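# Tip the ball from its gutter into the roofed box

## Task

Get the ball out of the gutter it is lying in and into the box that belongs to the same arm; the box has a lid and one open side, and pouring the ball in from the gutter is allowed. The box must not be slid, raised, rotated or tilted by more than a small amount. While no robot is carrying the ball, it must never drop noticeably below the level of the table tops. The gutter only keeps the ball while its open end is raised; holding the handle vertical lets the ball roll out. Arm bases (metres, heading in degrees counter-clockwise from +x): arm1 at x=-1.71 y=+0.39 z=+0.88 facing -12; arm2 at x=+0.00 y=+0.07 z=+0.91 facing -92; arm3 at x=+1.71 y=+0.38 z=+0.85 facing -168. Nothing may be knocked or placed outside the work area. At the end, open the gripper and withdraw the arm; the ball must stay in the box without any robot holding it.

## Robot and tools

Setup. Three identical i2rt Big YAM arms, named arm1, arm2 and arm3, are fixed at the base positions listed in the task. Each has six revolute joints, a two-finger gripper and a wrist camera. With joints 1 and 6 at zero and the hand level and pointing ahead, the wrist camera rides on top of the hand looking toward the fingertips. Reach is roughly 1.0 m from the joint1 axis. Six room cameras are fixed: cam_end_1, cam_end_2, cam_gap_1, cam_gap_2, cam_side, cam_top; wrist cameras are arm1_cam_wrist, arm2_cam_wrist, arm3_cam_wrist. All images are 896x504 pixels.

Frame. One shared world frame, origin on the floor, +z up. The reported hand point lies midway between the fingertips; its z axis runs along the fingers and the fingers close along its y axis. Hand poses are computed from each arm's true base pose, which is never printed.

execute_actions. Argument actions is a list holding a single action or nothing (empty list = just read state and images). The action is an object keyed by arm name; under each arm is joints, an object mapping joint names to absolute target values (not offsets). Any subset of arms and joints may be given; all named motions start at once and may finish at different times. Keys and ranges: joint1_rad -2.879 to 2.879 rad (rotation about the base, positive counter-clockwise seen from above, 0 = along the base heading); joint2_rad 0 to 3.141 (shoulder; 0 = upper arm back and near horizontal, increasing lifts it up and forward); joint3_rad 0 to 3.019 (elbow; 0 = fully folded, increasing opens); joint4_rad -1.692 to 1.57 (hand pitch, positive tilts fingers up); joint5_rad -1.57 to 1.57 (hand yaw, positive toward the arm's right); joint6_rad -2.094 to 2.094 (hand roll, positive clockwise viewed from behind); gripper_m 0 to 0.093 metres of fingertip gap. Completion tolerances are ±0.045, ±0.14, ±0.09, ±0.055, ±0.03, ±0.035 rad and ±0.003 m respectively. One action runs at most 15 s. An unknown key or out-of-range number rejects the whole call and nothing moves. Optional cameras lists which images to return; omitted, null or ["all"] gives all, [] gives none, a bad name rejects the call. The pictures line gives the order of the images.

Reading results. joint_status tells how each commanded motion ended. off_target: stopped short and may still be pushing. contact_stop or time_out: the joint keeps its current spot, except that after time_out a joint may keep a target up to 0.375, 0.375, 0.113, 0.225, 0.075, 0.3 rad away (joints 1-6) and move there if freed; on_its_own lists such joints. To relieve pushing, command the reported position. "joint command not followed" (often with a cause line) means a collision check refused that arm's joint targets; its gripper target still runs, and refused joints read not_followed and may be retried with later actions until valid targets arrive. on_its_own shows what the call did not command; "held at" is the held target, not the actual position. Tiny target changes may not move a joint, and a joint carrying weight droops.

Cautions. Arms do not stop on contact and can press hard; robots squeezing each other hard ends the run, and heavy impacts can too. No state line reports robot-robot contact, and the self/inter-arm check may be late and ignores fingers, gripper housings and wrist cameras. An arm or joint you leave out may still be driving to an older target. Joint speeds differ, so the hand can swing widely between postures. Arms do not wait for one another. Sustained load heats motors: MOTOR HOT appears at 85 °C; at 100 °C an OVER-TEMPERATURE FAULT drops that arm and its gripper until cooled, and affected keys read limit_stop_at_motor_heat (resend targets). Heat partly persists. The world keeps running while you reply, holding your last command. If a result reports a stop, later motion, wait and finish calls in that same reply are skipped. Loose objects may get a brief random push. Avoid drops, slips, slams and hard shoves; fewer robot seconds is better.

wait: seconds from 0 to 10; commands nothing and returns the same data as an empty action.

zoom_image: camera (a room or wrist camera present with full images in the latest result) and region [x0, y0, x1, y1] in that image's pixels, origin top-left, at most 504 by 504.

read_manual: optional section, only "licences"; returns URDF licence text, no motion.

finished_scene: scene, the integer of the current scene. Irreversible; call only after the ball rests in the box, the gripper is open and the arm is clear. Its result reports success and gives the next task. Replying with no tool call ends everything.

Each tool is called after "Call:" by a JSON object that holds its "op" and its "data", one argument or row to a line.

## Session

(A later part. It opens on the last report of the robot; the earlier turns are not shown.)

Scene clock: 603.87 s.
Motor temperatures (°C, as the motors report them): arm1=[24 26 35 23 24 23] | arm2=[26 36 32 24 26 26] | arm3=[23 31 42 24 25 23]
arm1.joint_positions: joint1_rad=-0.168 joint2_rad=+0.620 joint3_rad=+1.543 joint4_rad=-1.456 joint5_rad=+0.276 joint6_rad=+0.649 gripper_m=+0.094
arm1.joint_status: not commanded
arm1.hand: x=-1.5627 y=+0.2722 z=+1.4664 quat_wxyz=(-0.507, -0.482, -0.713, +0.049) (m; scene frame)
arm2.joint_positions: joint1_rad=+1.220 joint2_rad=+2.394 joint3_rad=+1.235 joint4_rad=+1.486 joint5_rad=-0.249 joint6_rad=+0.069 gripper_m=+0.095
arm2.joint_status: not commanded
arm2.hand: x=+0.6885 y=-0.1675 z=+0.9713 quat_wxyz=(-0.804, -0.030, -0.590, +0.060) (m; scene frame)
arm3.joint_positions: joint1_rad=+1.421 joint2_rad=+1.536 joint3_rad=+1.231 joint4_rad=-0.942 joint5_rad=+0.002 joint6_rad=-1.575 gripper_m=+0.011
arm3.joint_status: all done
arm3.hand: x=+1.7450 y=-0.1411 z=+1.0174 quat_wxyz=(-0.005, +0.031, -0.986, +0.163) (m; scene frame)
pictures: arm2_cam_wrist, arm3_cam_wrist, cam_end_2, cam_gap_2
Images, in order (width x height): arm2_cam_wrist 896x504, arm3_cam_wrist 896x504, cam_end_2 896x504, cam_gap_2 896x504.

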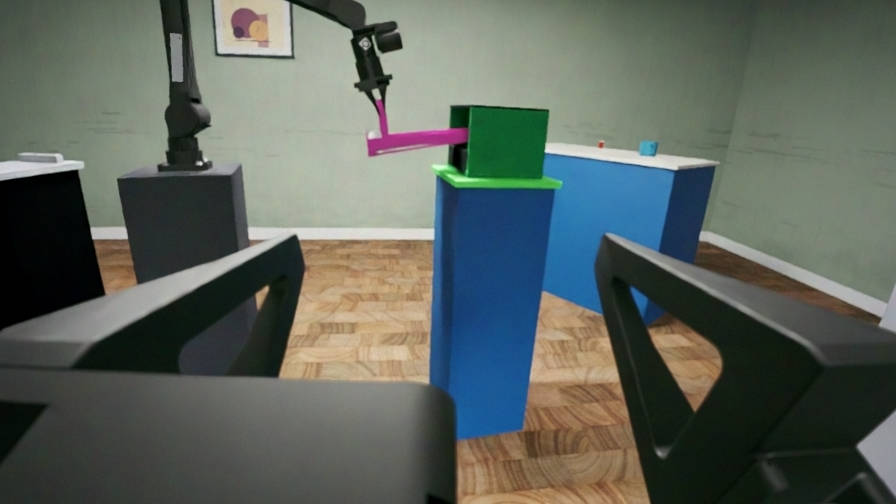

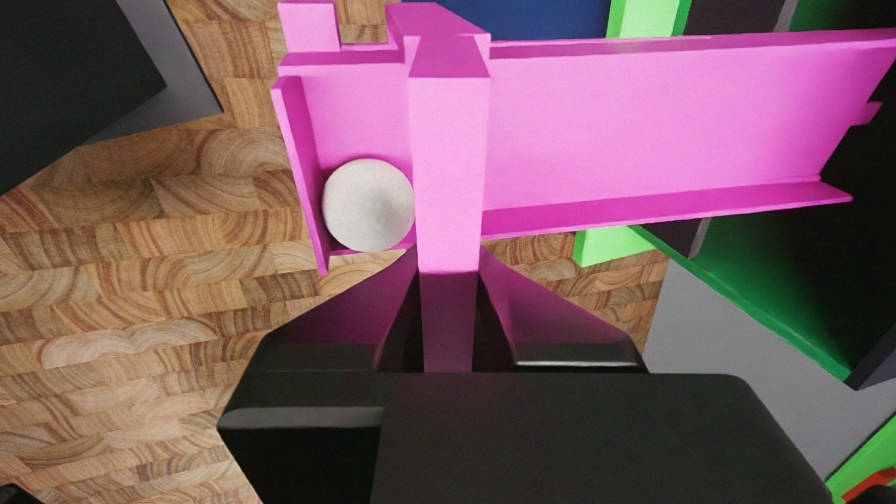

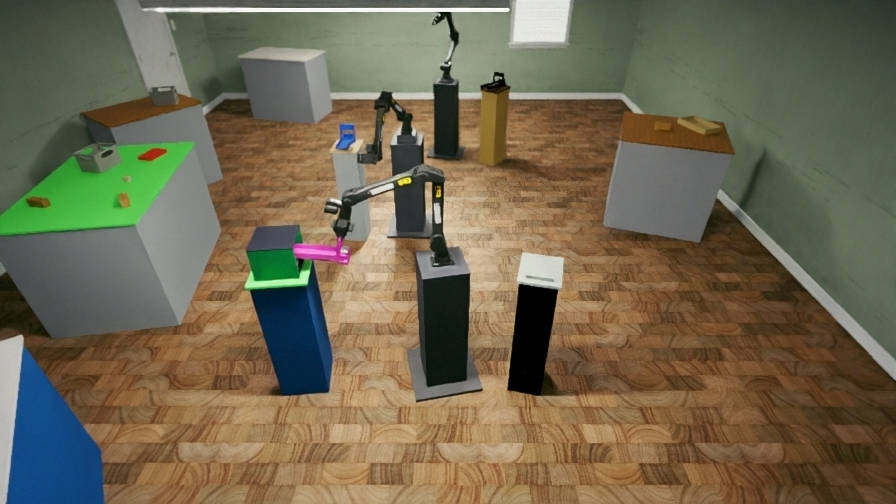

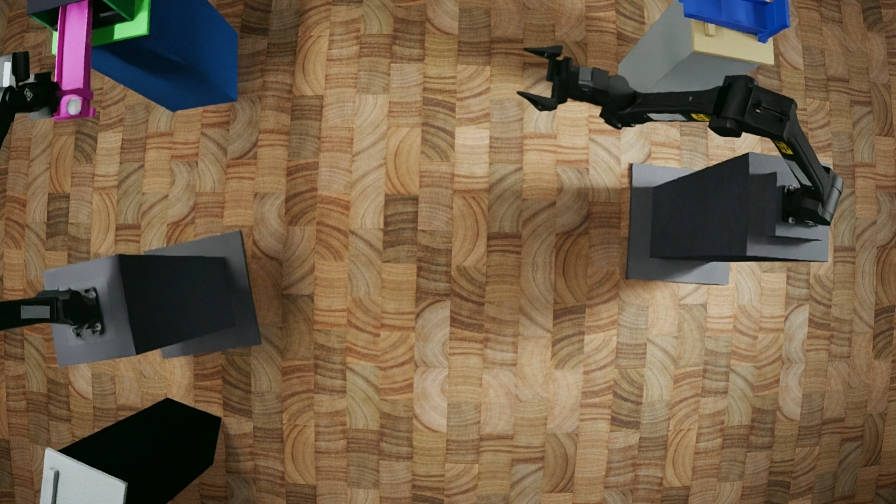

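Call:
{"op": "execute_actions", "data": {
  "actions": []
}}

Scene clock: 626.13 s.
Motor temperatures (°C, as the motors report them): arm1=[24 26 35 23 24 23] | arm2=[26 36 32 24 26 26] | arm3=[23 32 46 24 25 23]
arm1.joint_positions: joint1_rad=-0.168 joint2_rad=+0.620 joint3_rad=+1.543 joint4_rad=-1.456 joint5_rad=+0.276 joint6_rad=+0.649 gripper_m=+0.094
arm1.joint_status: not commanded
arm1.hand: x=-1.5627 y=+0.2722 z=+1.4664 quat_wxyz=(-0.507, -0.482, -0.713, +0.049) (m; scene frame)
arm2.joint_positions: joint1_rad=+1.220 joint2_rad=+2.394 joint3_rad=+1.235 joint4_rad=+1.486 joint5_rad=-0.249 joint6_rad=+0.069 gripper_m=+0.095
arm2.joint_status: not commanded
arm2.hand: x=+0.6885 y=-0.1675 z=+0.9713 quat_wxyz=(-0.804, -0.030, -0.590, +0.060) (m; scene frame)
arm3.joint_positions: joint1_rad=+1.421 joint2_rad=+1.536 joint3_rad=+1.231 joint4_rad=-0.942 joint5_rad=+0.002 joint6_rad=-1.575 gripper_m=+0.011
arm3.joint_status: all done
arm3.hand: x=+1.7450 y=-0.1411 z=+1.0174 quat_wxyz=(-0.005, +0.031, -0.986, +0.163) (m; scene frame)
pictures: arm1_cam_wrist, arm2_cam_wrist, arm3_cam_wrist, cam_end_1, cam_end_2, cam_gap_1, cam_gap_2, cam_side, cam_top
Images, in order (width x height): arm1_cam_wrist 896x504, arm2_cam_wrist 896x504, arm3_cam_wrist 896x504, cam_end_1 896x504, cam_end_2 896x504, cam_gap_1 896x504, cam_gap_2 896x504, cam_side 896x504, cam_top 896x504.

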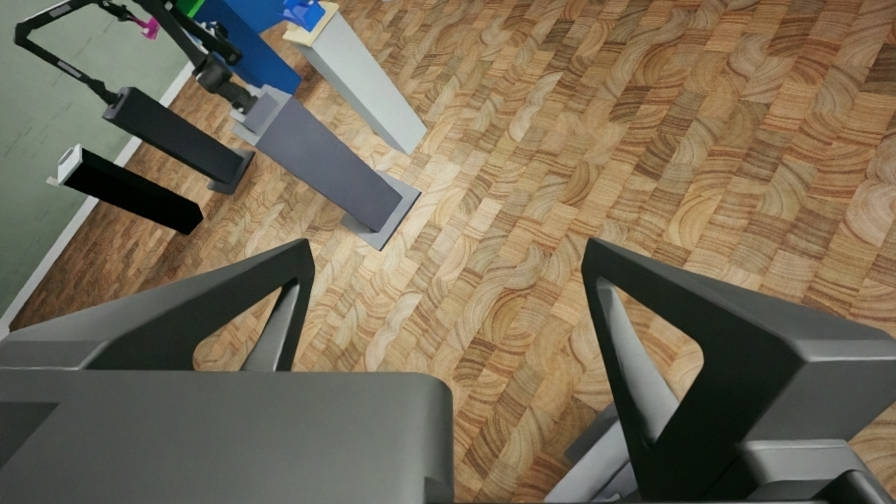

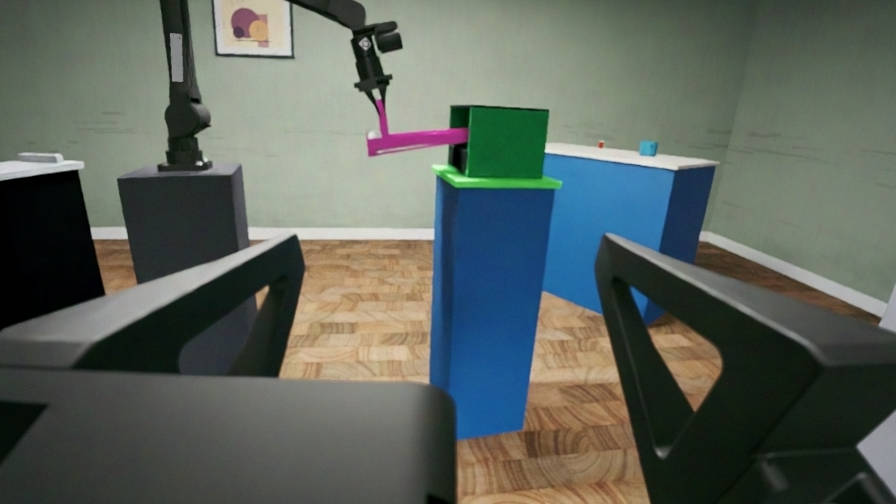

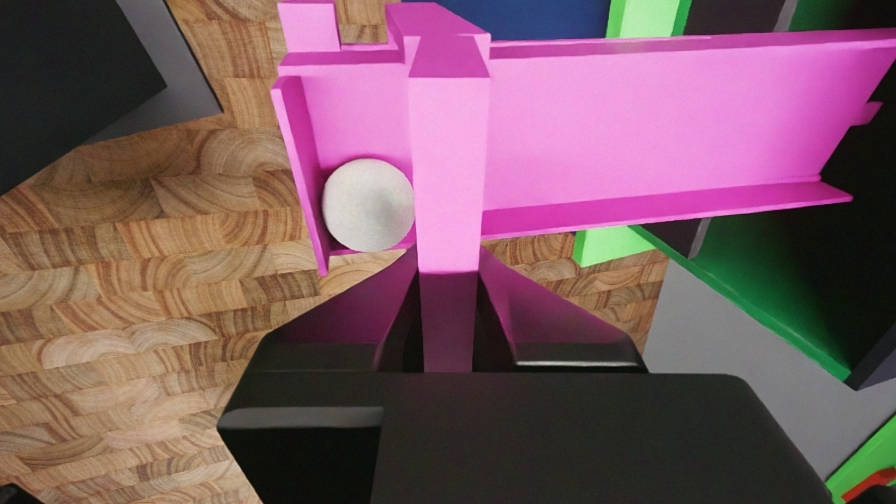

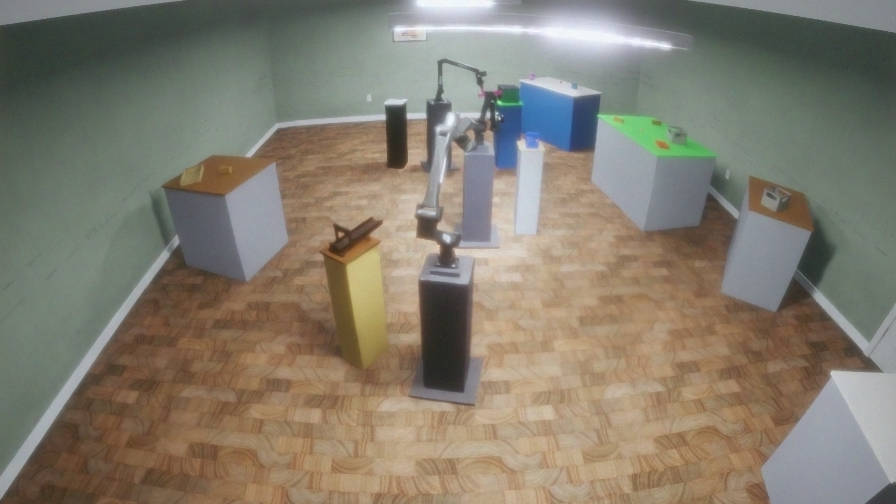

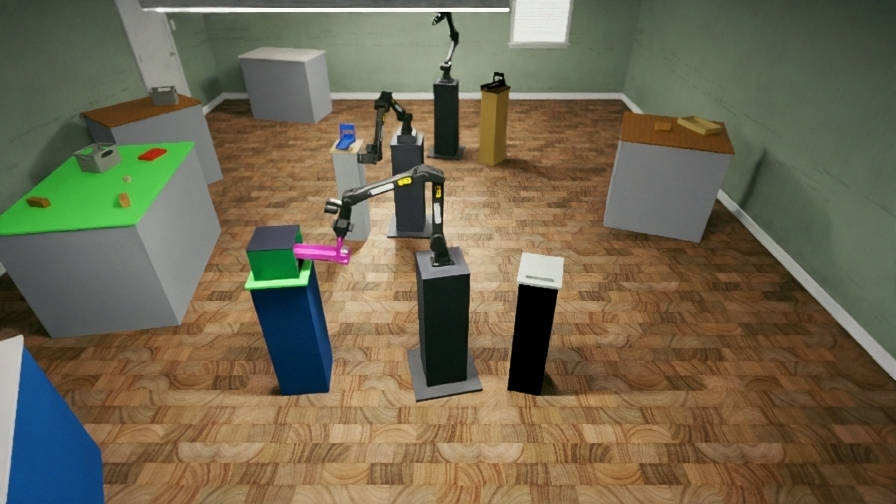

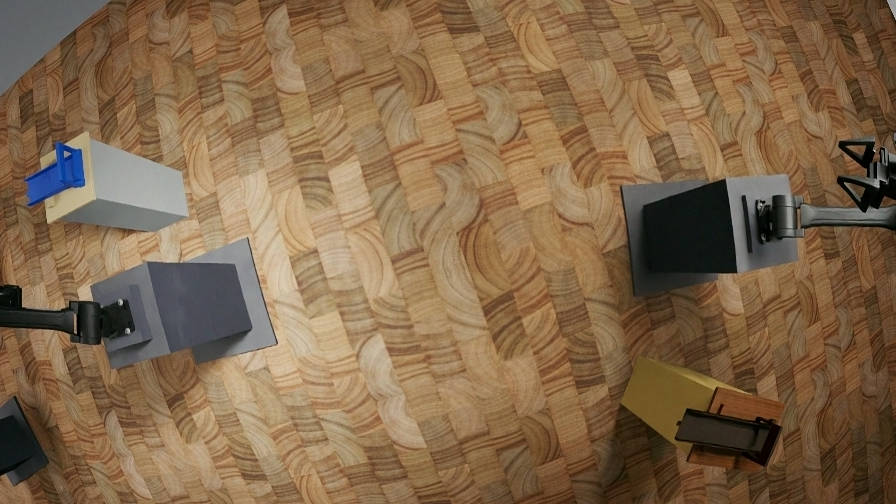

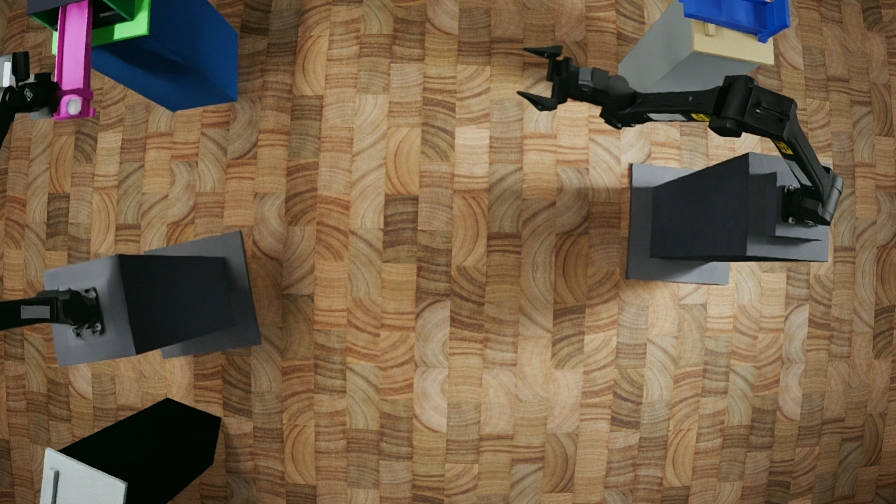

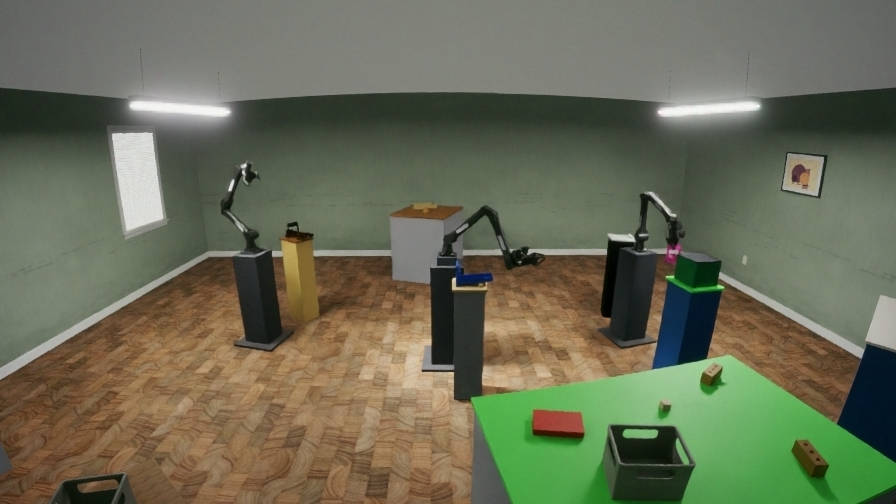

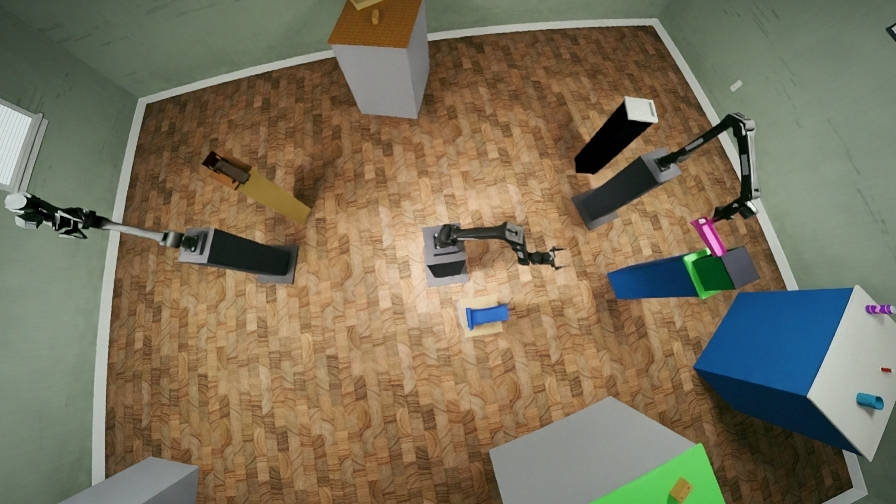

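Call:
{"op": "zoom_image", "data": {
  "camera": "arm2_cam_wrist",
  "region": [360, 80, 500, 200]
}}

Region (360, 80, 500, 200) of arm2_cam_wrist's 896x504 image, scaled by 3.600, with more detail than that image has; it fills the top 432 rows of this view, and the rest is white.

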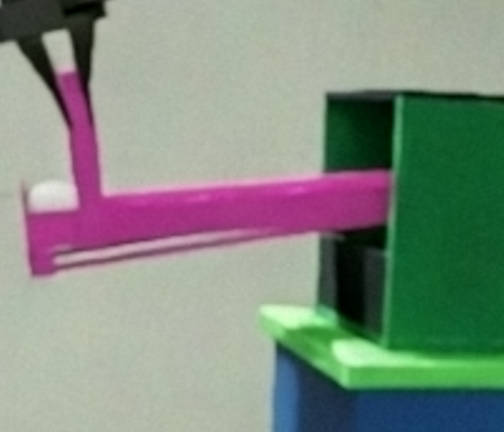

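Call:
{"op": "execute_actions", "data": {
  "actions": [
    {"arm3": {"joints": {"joint2_rad": 1.53, "joint3_rad": 1.44, "joint4_rad": -1.125}}}
  ],
  "cameras": ["arm2_cam_wrist", "arm3_cam_wrist"]
}}

Scene clock: 680.60 s.
Motor temperatures (°C, as the motors report them): arm1=[24 26 36 23 24 23] | arm2=[26 37 32 24 26 26] | arm3=[23 33 50 24 25 23]
arm1.joint_positions: joint1_rad=-0.168 joint2_rad=+0.620 joint3_rad=+1.543 joint4_rad=-1.456 joint5_rad=+0.276 joint6_rad=+0.649 gripper_m=+0.094
arm1.joint_status: not commanded
arm1.hand: x=-1.5627 y=+0.2722 z=+1.4664 quat_wxyz=(-0.507, -0.482, -0.713, +0.049) (m; scene frame)
arm2.joint_positions: joint1_rad=+1.220 joint2_rad=+2.394 joint3_rad=+1.235 joint4_rad=+1.486 joint5_rad=-0.249 joint6_rad=+0.069 gripper_m=+0.095
arm2.joint_status: not commanded
arm2.hand: x=+0.6885 y=-0.1675 z=+0.9713 quat_wxyz=(-0.804, -0.030, -0.590, +0.060) (m; scene frame)
arm3.joint_positions: joint1_rad=+1.421 joint2_rad=+1.545 joint3_rad=+1.380 joint4_rad=-1.122 joint5_rad=+0.002 joint6_rad=-1.575 gripper_m=+0.011
arm3.joint_status: all done
arm3.hand: x=+1.7452 y=-0.1473 z=+1.0661 quat_wxyz=(-0.005, +0.032, -0.989, +0.143) (m; scene frame)
pictures: arm2_cam_wrist, arm3_cam_wrist
Images, in order (width x height): arm2_cam_wrist 896x504, arm3_cam_wrist 896x504.

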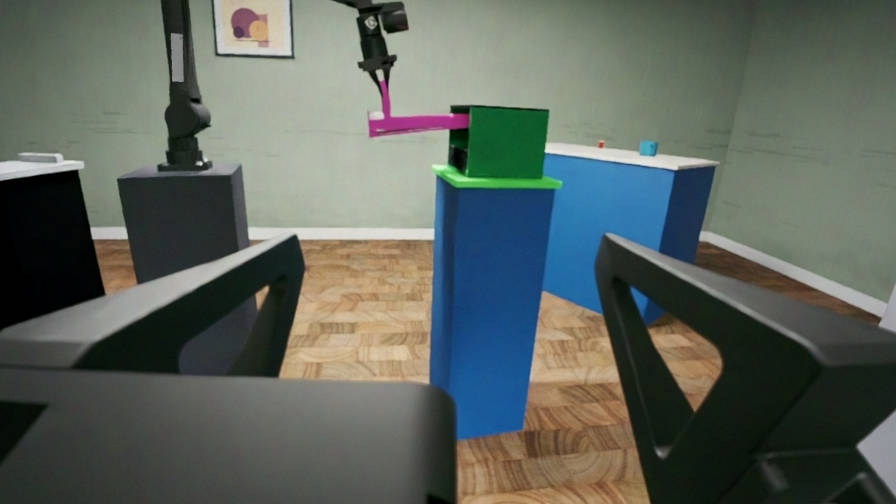

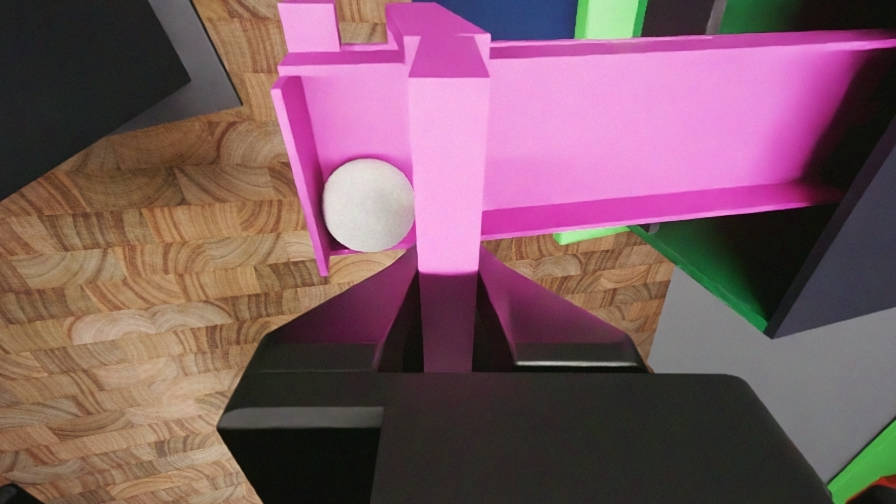

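Call:
{"op": "execute_actions", "data": {
  "actions": [
    {"arm3": {"joints": {"joint2_rad": 1.607, "joint3_rad": 1.58, "joint4_rad": -1.345}}}
  ],
  "cameras": ["arm2_cam_wrist", "arm3_cam_wrist"]
}}

Scene clock: 706.37 s.
Motor temperatures (°C, as the motors report them): arm1=[24 27 36 23 24 23] | arm2=[26 38 32 24 26 26] | arm3=[23 33 50 24 25 23]
arm1.joint_positions: joint1_rad=-0.168 joint2_rad=+0.620 joint3_rad=+1.543 joint4_rad=-1.456 joint5_rad=+0.276 joint6_rad=+0.649 gripper_m=+0.094
arm1.joint_status: not commanded
arm1.hand: x=-1.5627 y=+0.2722 z=+1.4664 quat_wxyz=(-0.507, -0.482, -0.713, +0.049) (m; scene frame)
arm2.joint_positions: joint1_rad=+1.220 joint2_rad=+2.394 joint3_rad=+1.235 joint4_rad=+1.486 joint5_rad=-0.249 joint6_rad=+0.069 gripper_m=+0.095
arm2.joint_status: not commanded
arm2.hand: x=+0.6885 y=-0.1675 z=+0.9713 quat_wxyz=(-0.804, -0.030, -0.590, +0.060) (m; scene frame)
arm3.joint_positions: joint1_rad=+1.421 joint2_rad=+1.625 joint3_rad=+1.505 joint4_rad=-1.340 joint5_rad=+0.002 joint6_rad=-1.575 gripper_m=+0.011
arm3.joint_status: all done
arm3.hand: x=+1.7446 y=-0.1383 z=+1.0686 quat_wxyz=(-0.002, +0.032, -0.998, +0.057) (m; scene frame)
pictures: arm2_cam_wrist, arm3_cam_wrist
Images, in order (width x height): arm2_cam_wrist 896x504, arm3_cam_wrist 896x504.

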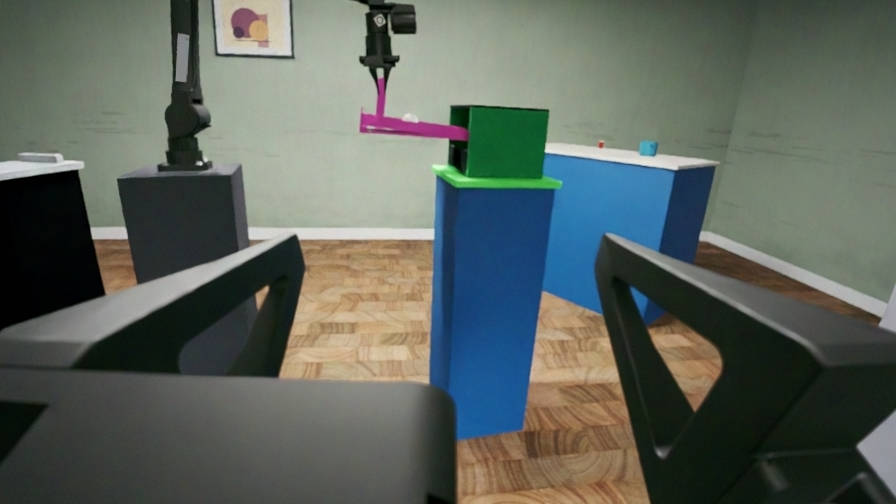

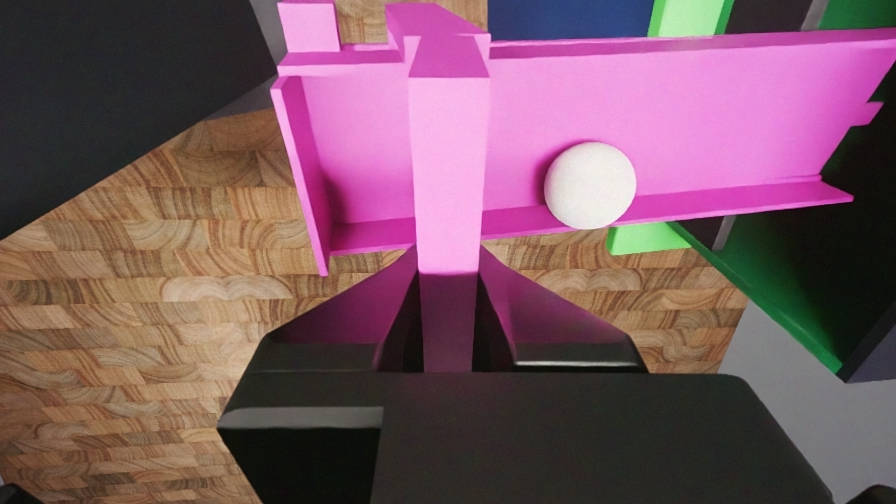

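The ball is rolling. Let me check the result.

Call:
{"op": "execute_actions", "data": {
  "actions": [],
  "cameras": ["arm2_cam_wrist", "arm3_cam_wrist", "cam_end_2", "cam_gap_2", "cam_top"]
}}

Scene clock: 710.13 s.
Motor temperatures (°C, as the motors report them): arm1=[24 27 36 23 24 23] | arm2=[26 38 32 24 26 26] | arm3=[23 33 50 24 25 23]
arm1.joint_positions: joint1_rad=-0.168 joint2_rad=+0.620 joint3_rad=+1.543 joint4_rad=-1.456 joint5_rad=+0.276 joint6_rad=+0.649 gripper_m=+0.094
arm1.joint_status: not commanded
arm1.hand: x=-1.5627 y=+0.2722 z=+1.4664 quat_wxyz=(-0.507, -0.482, -0.713, +0.049) (m; scene frame)
arm2.joint_positions: joint1_rad=+1.220 joint2_rad=+2.394 joint3_rad=+1.235 joint4_rad=+1.486 joint5_rad=-0.249 joint6_rad=+0.069 gripper_m=+0.095
arm2.joint_status: not commanded
arm2.hand: x=+0.6885 y=-0.1675 z=+0.9713 quat_wxyz=(-0.804, -0.030, -0.590, +0.060) (m; scene frame)
arm3.joint_positions: joint1_rad=+1.421 joint2_rad=+1.625 joint3_rad=+1.505 joint4_rad=-1.341 joint5_rad=+0.002 joint6_rad=-1.575 gripper_m=+0.011
arm3.joint_status: all done
arm3.hand: x=+1.7446 y=-0.1378 z=+1.0685 quat_wxyz=(-0.002, +0.032, -0.998, +0.056) (m; scene frame)
pictures: arm2_cam_wrist, arm3_cam_wrist, cam_end_2, cam_gap_2, cam_top
Images, in order (width x height): arm2_cam_wrist 896x504, arm3_cam_wrist 896x504, cam_end_2 896x504, cam_gap_2 896x504, cam_top 896x504.

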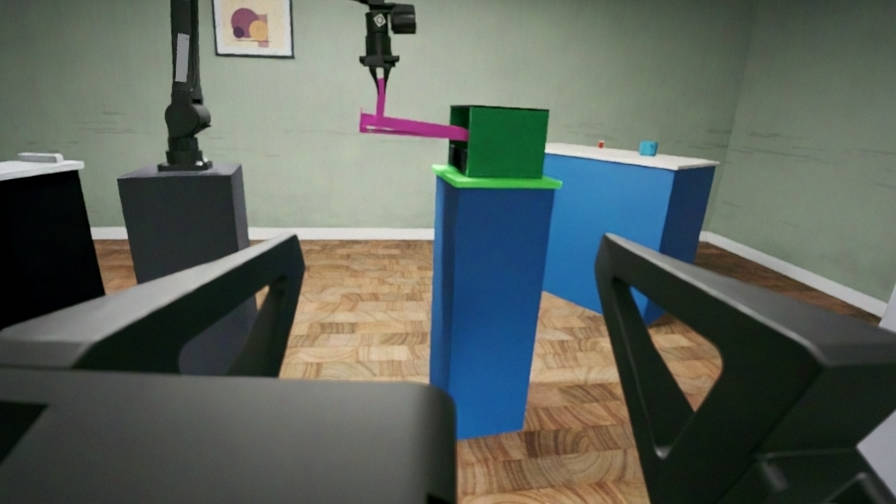

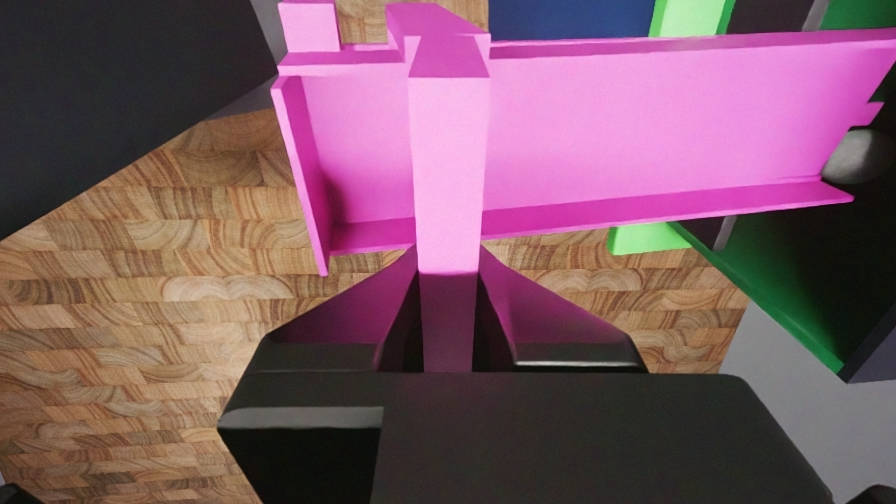

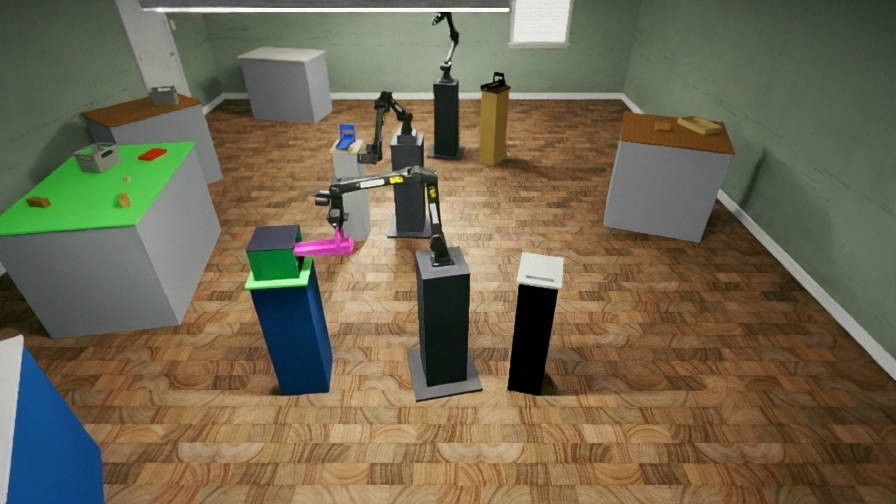

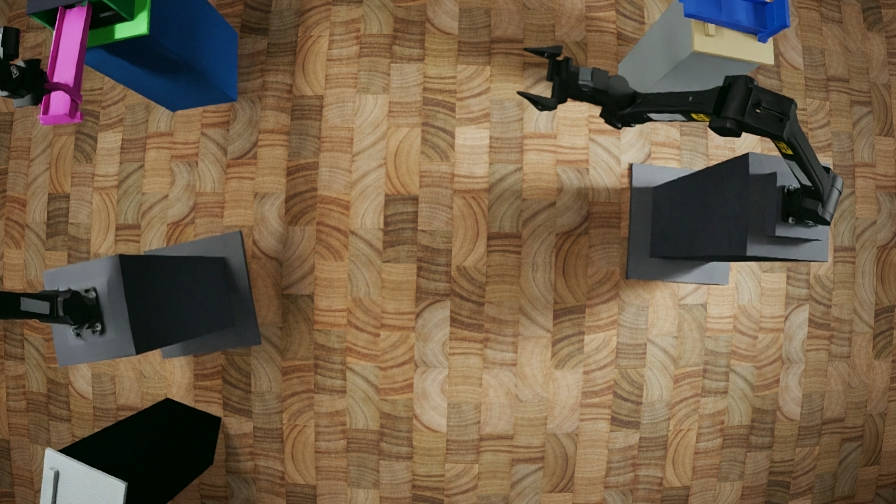

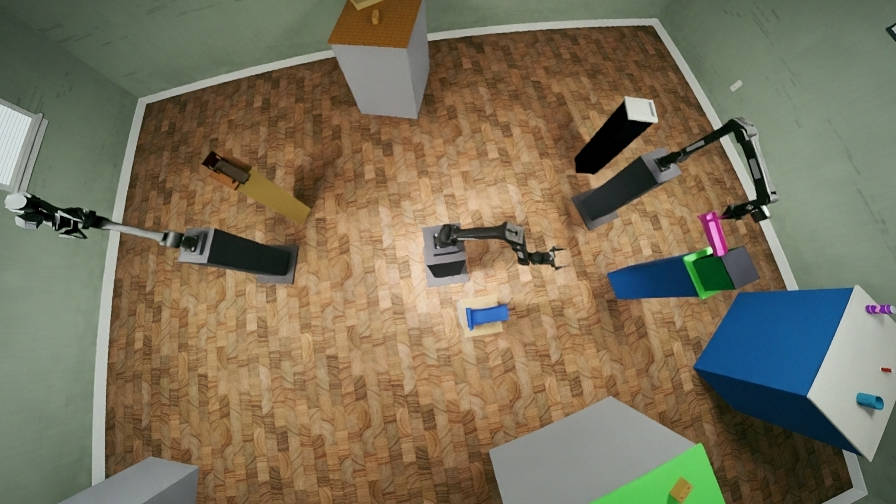

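Call:
{"op": "zoom_image", "data": {
  "camera": "arm2_cam_wrist",
  "region": [360, 80, 500, 200]
}}

Call:
{"op": "zoom_image", "data": {
  "camera": "cam_end_2",
  "region": [490, 235, 590, 305]
}}

Region (360, 80, 500, 200) of arm2_cam_wrist's 896x504 image, scaled by 3.600, with more detail than that image has; it fills the top 432 rows of this view, and the rest is white.

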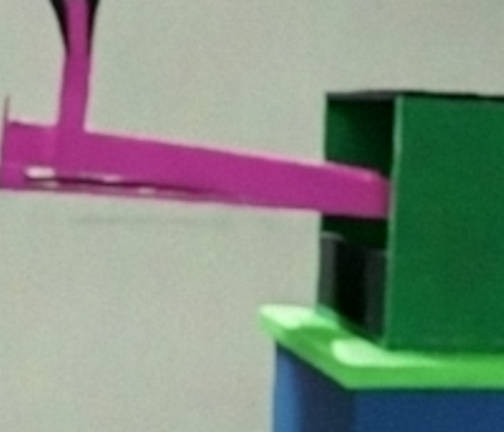

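Region (490, 235, 590, 305) of cam_end_2's 896x504 image, scaled by 5.040, with more detail than that image has; it fills the top 353 rows of this view, and the rest is white.

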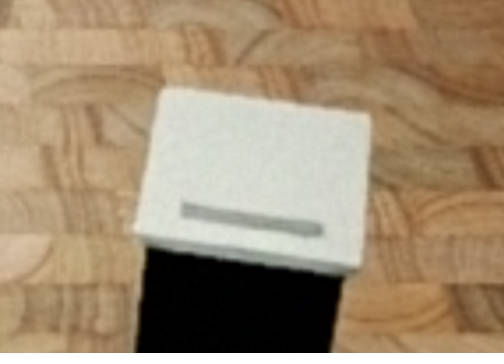

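Call:
{"op": "execute_actions", "data": {
  "actions": [
    {"arm3": {"joints": {"joint2_rad": 1.305, "joint3_rad": 1.375, "joint4_rad": -1.49}}}
  ],
  "cameras": ["arm2_cam_wrist", "arm3_cam_wrist"]
}}

Scene clock: 781.07 s.
Motor temperatures (°C, as the motors report them): arm1=[24 27 36 23 24 23] | arm2=[26 39 32 24 26 26] | arm3=[23 33 53 24 25 23]
arm1.joint_positions: joint1_rad=-0.168 joint2_rad=+0.620 joint3_rad=+1.543 joint4_rad=-1.456 joint5_rad=+0.276 joint6_rad=+0.649 gripper_m=+0.094
arm1.joint_status: not commanded
arm1.hand: x=-1.5627 y=+0.2722 z=+1.4664 quat_wxyz=(-0.507, -0.482, -0.713, +0.049) (m; scene frame)
arm2.joint_positions: joint1_rad=+1.220 joint2_rad=+2.394 joint3_rad=+1.235 joint4_rad=+1.486 joint5_rad=-0.249 joint6_rad=+0.069 gripper_m=+0.095
arm2.joint_status: not commanded
arm2.hand: x=+0.6885 y=-0.1675 z=+0.9713 quat_wxyz=(-0.804, -0.030, -0.590, +0.060) (m; scene frame)
arm3.joint_positions: joint1_rad=+1.421 joint2_rad=+1.309 joint3_rad=+1.362 joint4_rad=-1.489 joint5_rad=+0.002 joint6_rad=-1.575 gripper_m=+0.011
arm3.joint_status: all done
arm3.hand: x=+1.7376 y=-0.0254 z=+1.1438 quat_wxyz=(-0.003, +0.032, -0.997, +0.069) (m; scene frame)
pictures: arm2_cam_wrist, arm3_cam_wrist
Images, in order (width x height): arm2_cam_wrist 896x504, arm3_cam_wrist 896x504.

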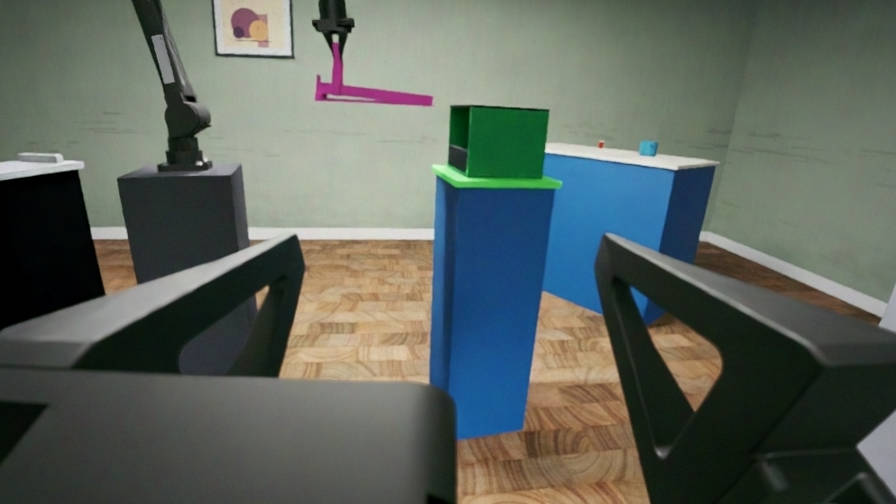

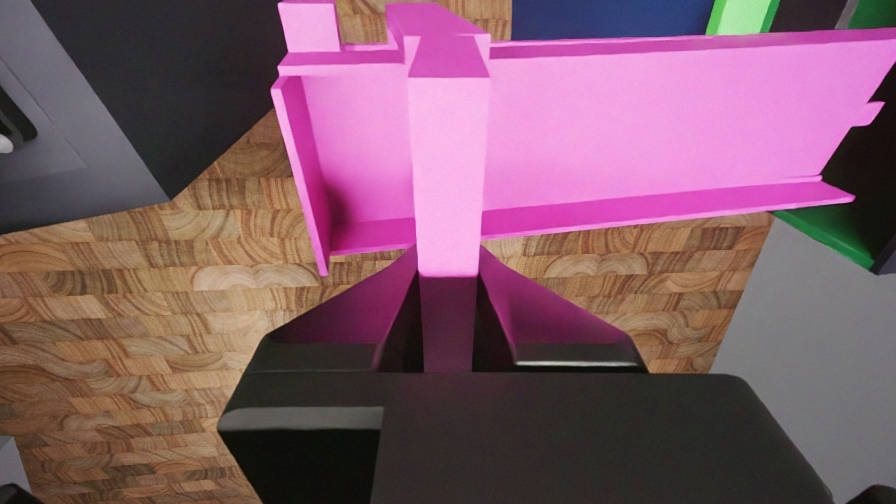

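Call:
{"op": "execute_actions", "data": {
  "actions": [
    {"arm3": {"joints": {"joint1_rad": -1.705, "joint3_rad": 1.535, "joint4_rad": -1.298, "joint5_rad": 0.24, "joint6_rad": 0.295}}}
  ],
  "cameras": ["arm2_cam_wrist", "arm3_cam_wrist", "cam_end_2"]
}}

Scene clock: 800.37 s.
Motor temperatures (°C, as the motors report them): arm1=[24 27 36 23 24 23] | arm2=[26 39 32 24 26 26] | arm3=[23 32 49 24 25 23]
arm1.joint_positions: joint1_rad=-0.168 joint2_rad=+0.620 joint3_rad=+1.543 joint4_rad=-1.456 joint5_rad=+0.276 joint6_rad=+0.649 gripper_m=+0.094
arm1.joint_status: not commanded
arm1.hand: x=-1.5627 y=+0.2722 z=+1.4664 quat_wxyz=(-0.507, -0.482, -0.713, +0.049) (m; scene frame)
arm2.joint_positions: joint1_rad=+1.220 joint2_rad=+2.394 joint3_rad=+1.235 joint4_rad=+1.486 joint5_rad=-0.249 joint6_rad=+0.069 gripper_m=+0.095
arm2.joint_status: not commanded
arm2.hand: x=+0.6885 y=-0.1675 z=+0.9713 quat_wxyz=(-0.804, -0.030, -0.590, +0.060) (m; scene frame)
arm3.joint_positions: joint1_rad=-1.708 joint2_rad=+1.323 joint3_rad=+1.480 joint4_rad=-1.306 joint5_rad=+0.238 joint6_rad=+0.289 gripper_m=+0.011
arm3.joint_status: all done
arm3.hand: x=+1.7200 y=+0.8505 z=+1.2040 quat_wxyz=(+0.214, -0.590, +0.772, +0.103) (m; scene frame)
pictures: arm2_cam_wrist, arm3_cam_wrist, cam_end_2
Images, in order (width x height): arm2_cam_wrist 896x504, arm3_cam_wrist 896x504, cam_end_2 896x504.

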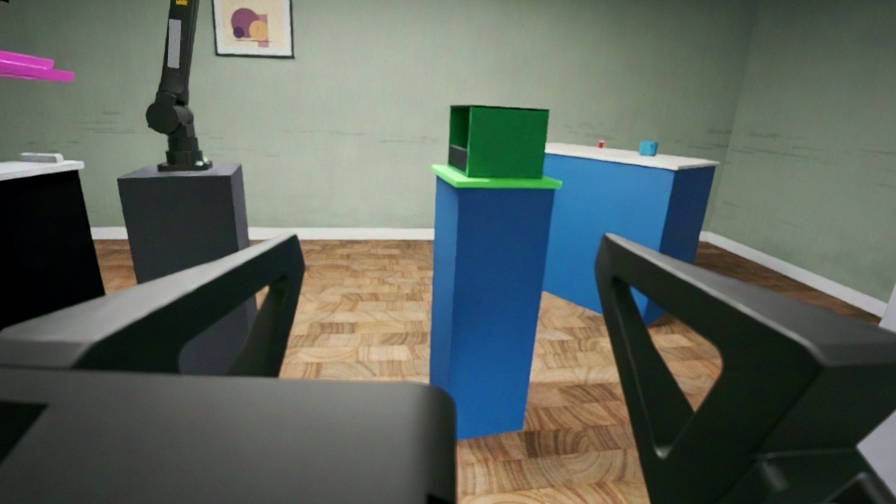

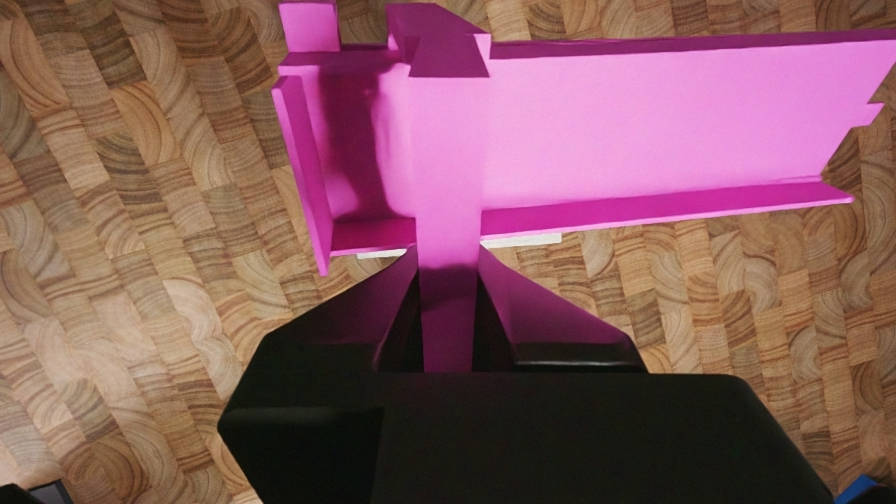

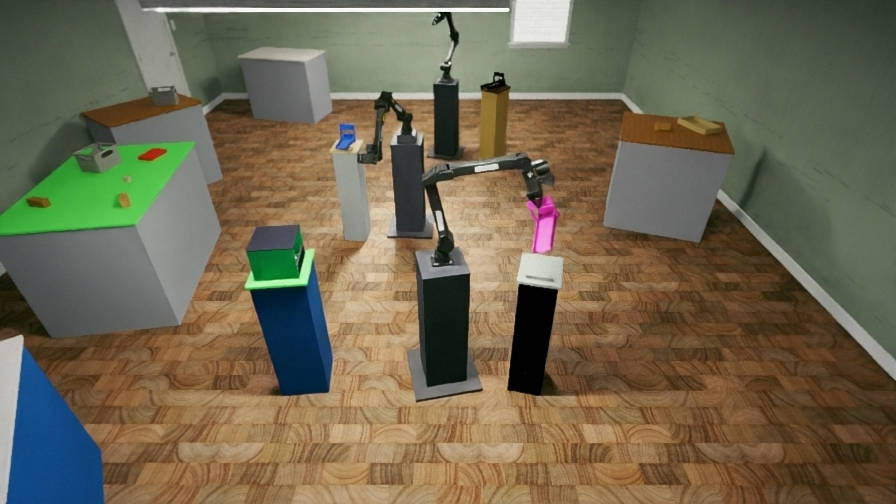

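Call:
{"op": "execute_actions", "data": {
  "actions": [
    {"arm3": {"joints": {"joint2_rad": 1.77, "joint3_rad": 1.512}}}
  ],
  "cameras": ["arm2_cam_wrist", "arm3_cam_wrist", "cam_end_2", "cam_gap_2"]
}}

Scene clock: 811.90 s.
Motor temperatures (°C, as the motors report them): arm1=[24 27 36 23 24 23] | arm2=[26 39 32 24 26 26] | arm3=[23 32 50 24 25 23]
arm1.joint_positions: joint1_rad=-0.168 joint2_rad=+0.620 joint3_rad=+1.543 joint4_rad=-1.456 joint5_rad=+0.276 joint6_rad=+0.649 gripper_m=+0.094
arm1.joint_status: not commanded
arm1.hand: x=-1.5627 y=+0.2722 z=+1.4664 quat_wxyz=(-0.507, -0.482, -0.713, +0.049) (m; scene frame)
arm2.joint_positions: joint1_rad=+1.220 joint2_rad=+2.394 joint3_rad=+1.235 joint4_rad=+1.486 joint5_rad=-0.249 joint6_rad=+0.069 gripper_m=+0.095
arm2.joint_status: not commanded
arm2.hand: x=+0.6885 y=-0.1675 z=+0.9713 quat_wxyz=(-0.804, -0.030, -0.590, +0.060) (m; scene frame)
arm3.joint_positions: joint1_rad=-1.706 joint2_rad=+1.802 joint3_rad=+1.484 joint4_rad=-1.305 joint5_rad=+0.238 joint6_rad=+0.289 gripper_m=+0.011
arm3.joint_status: all done
arm3.hand: x=+1.7157 y=+0.9035 z=+0.9730 quat_wxyz=(+0.083, -0.626, +0.770, -0.091) (m; scene frame)
pictures: arm2_cam_wrist, arm3_cam_wrist, cam_end_2, cam_gap_2
Images, in order (width x height): arm2_cam_wrist 896x504, arm3_cam_wrist 896x504, cam_end_2 896x504, cam_gap_2 896x504.

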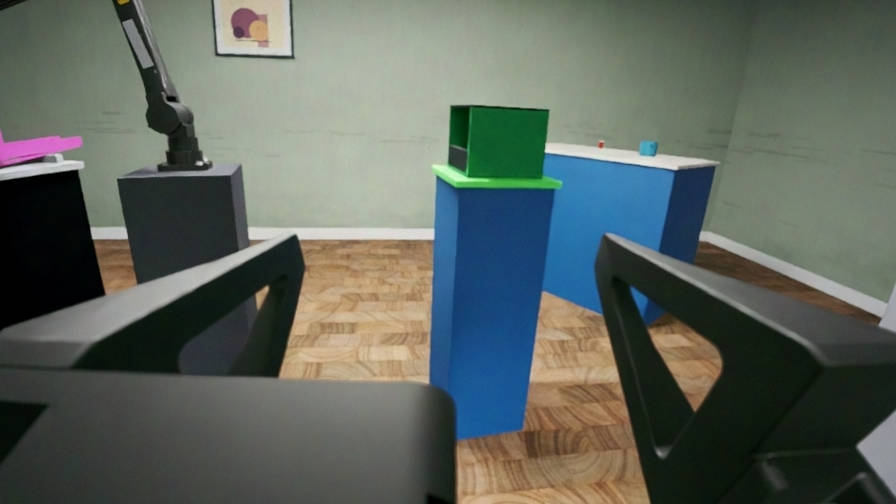

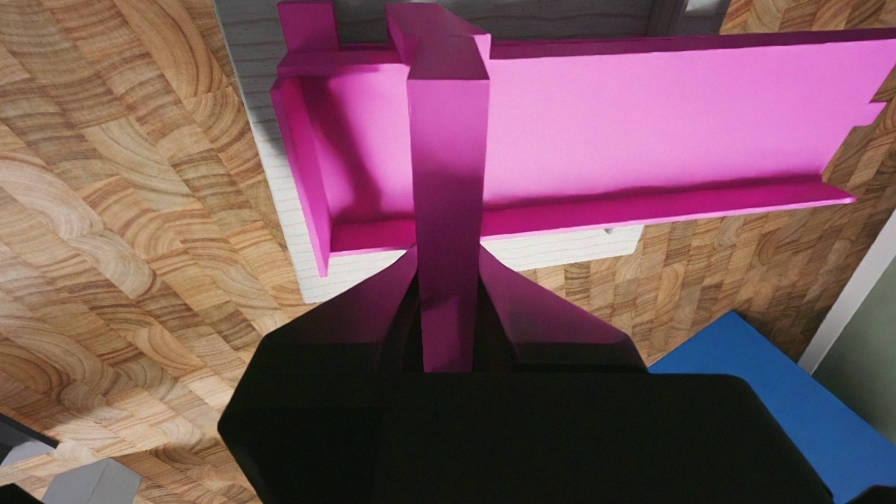

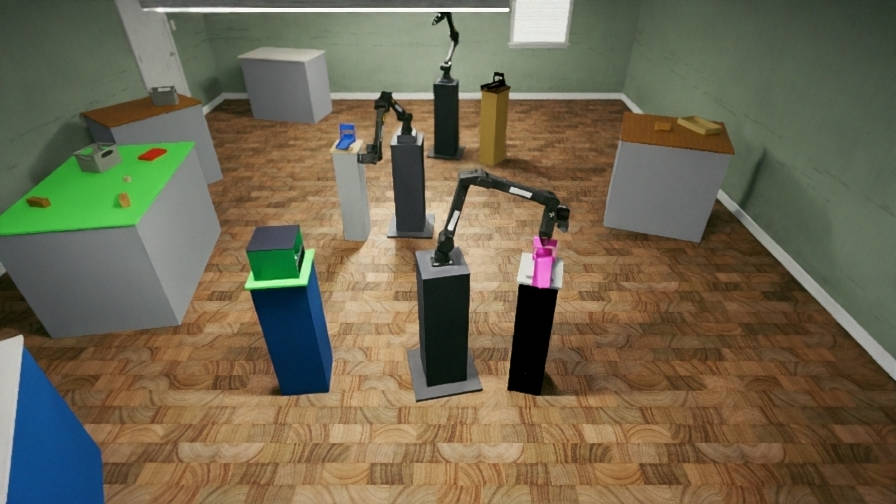

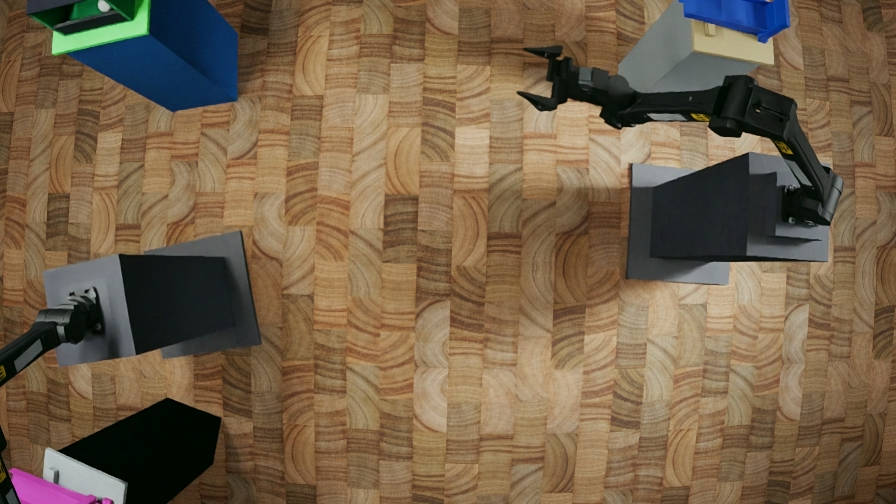

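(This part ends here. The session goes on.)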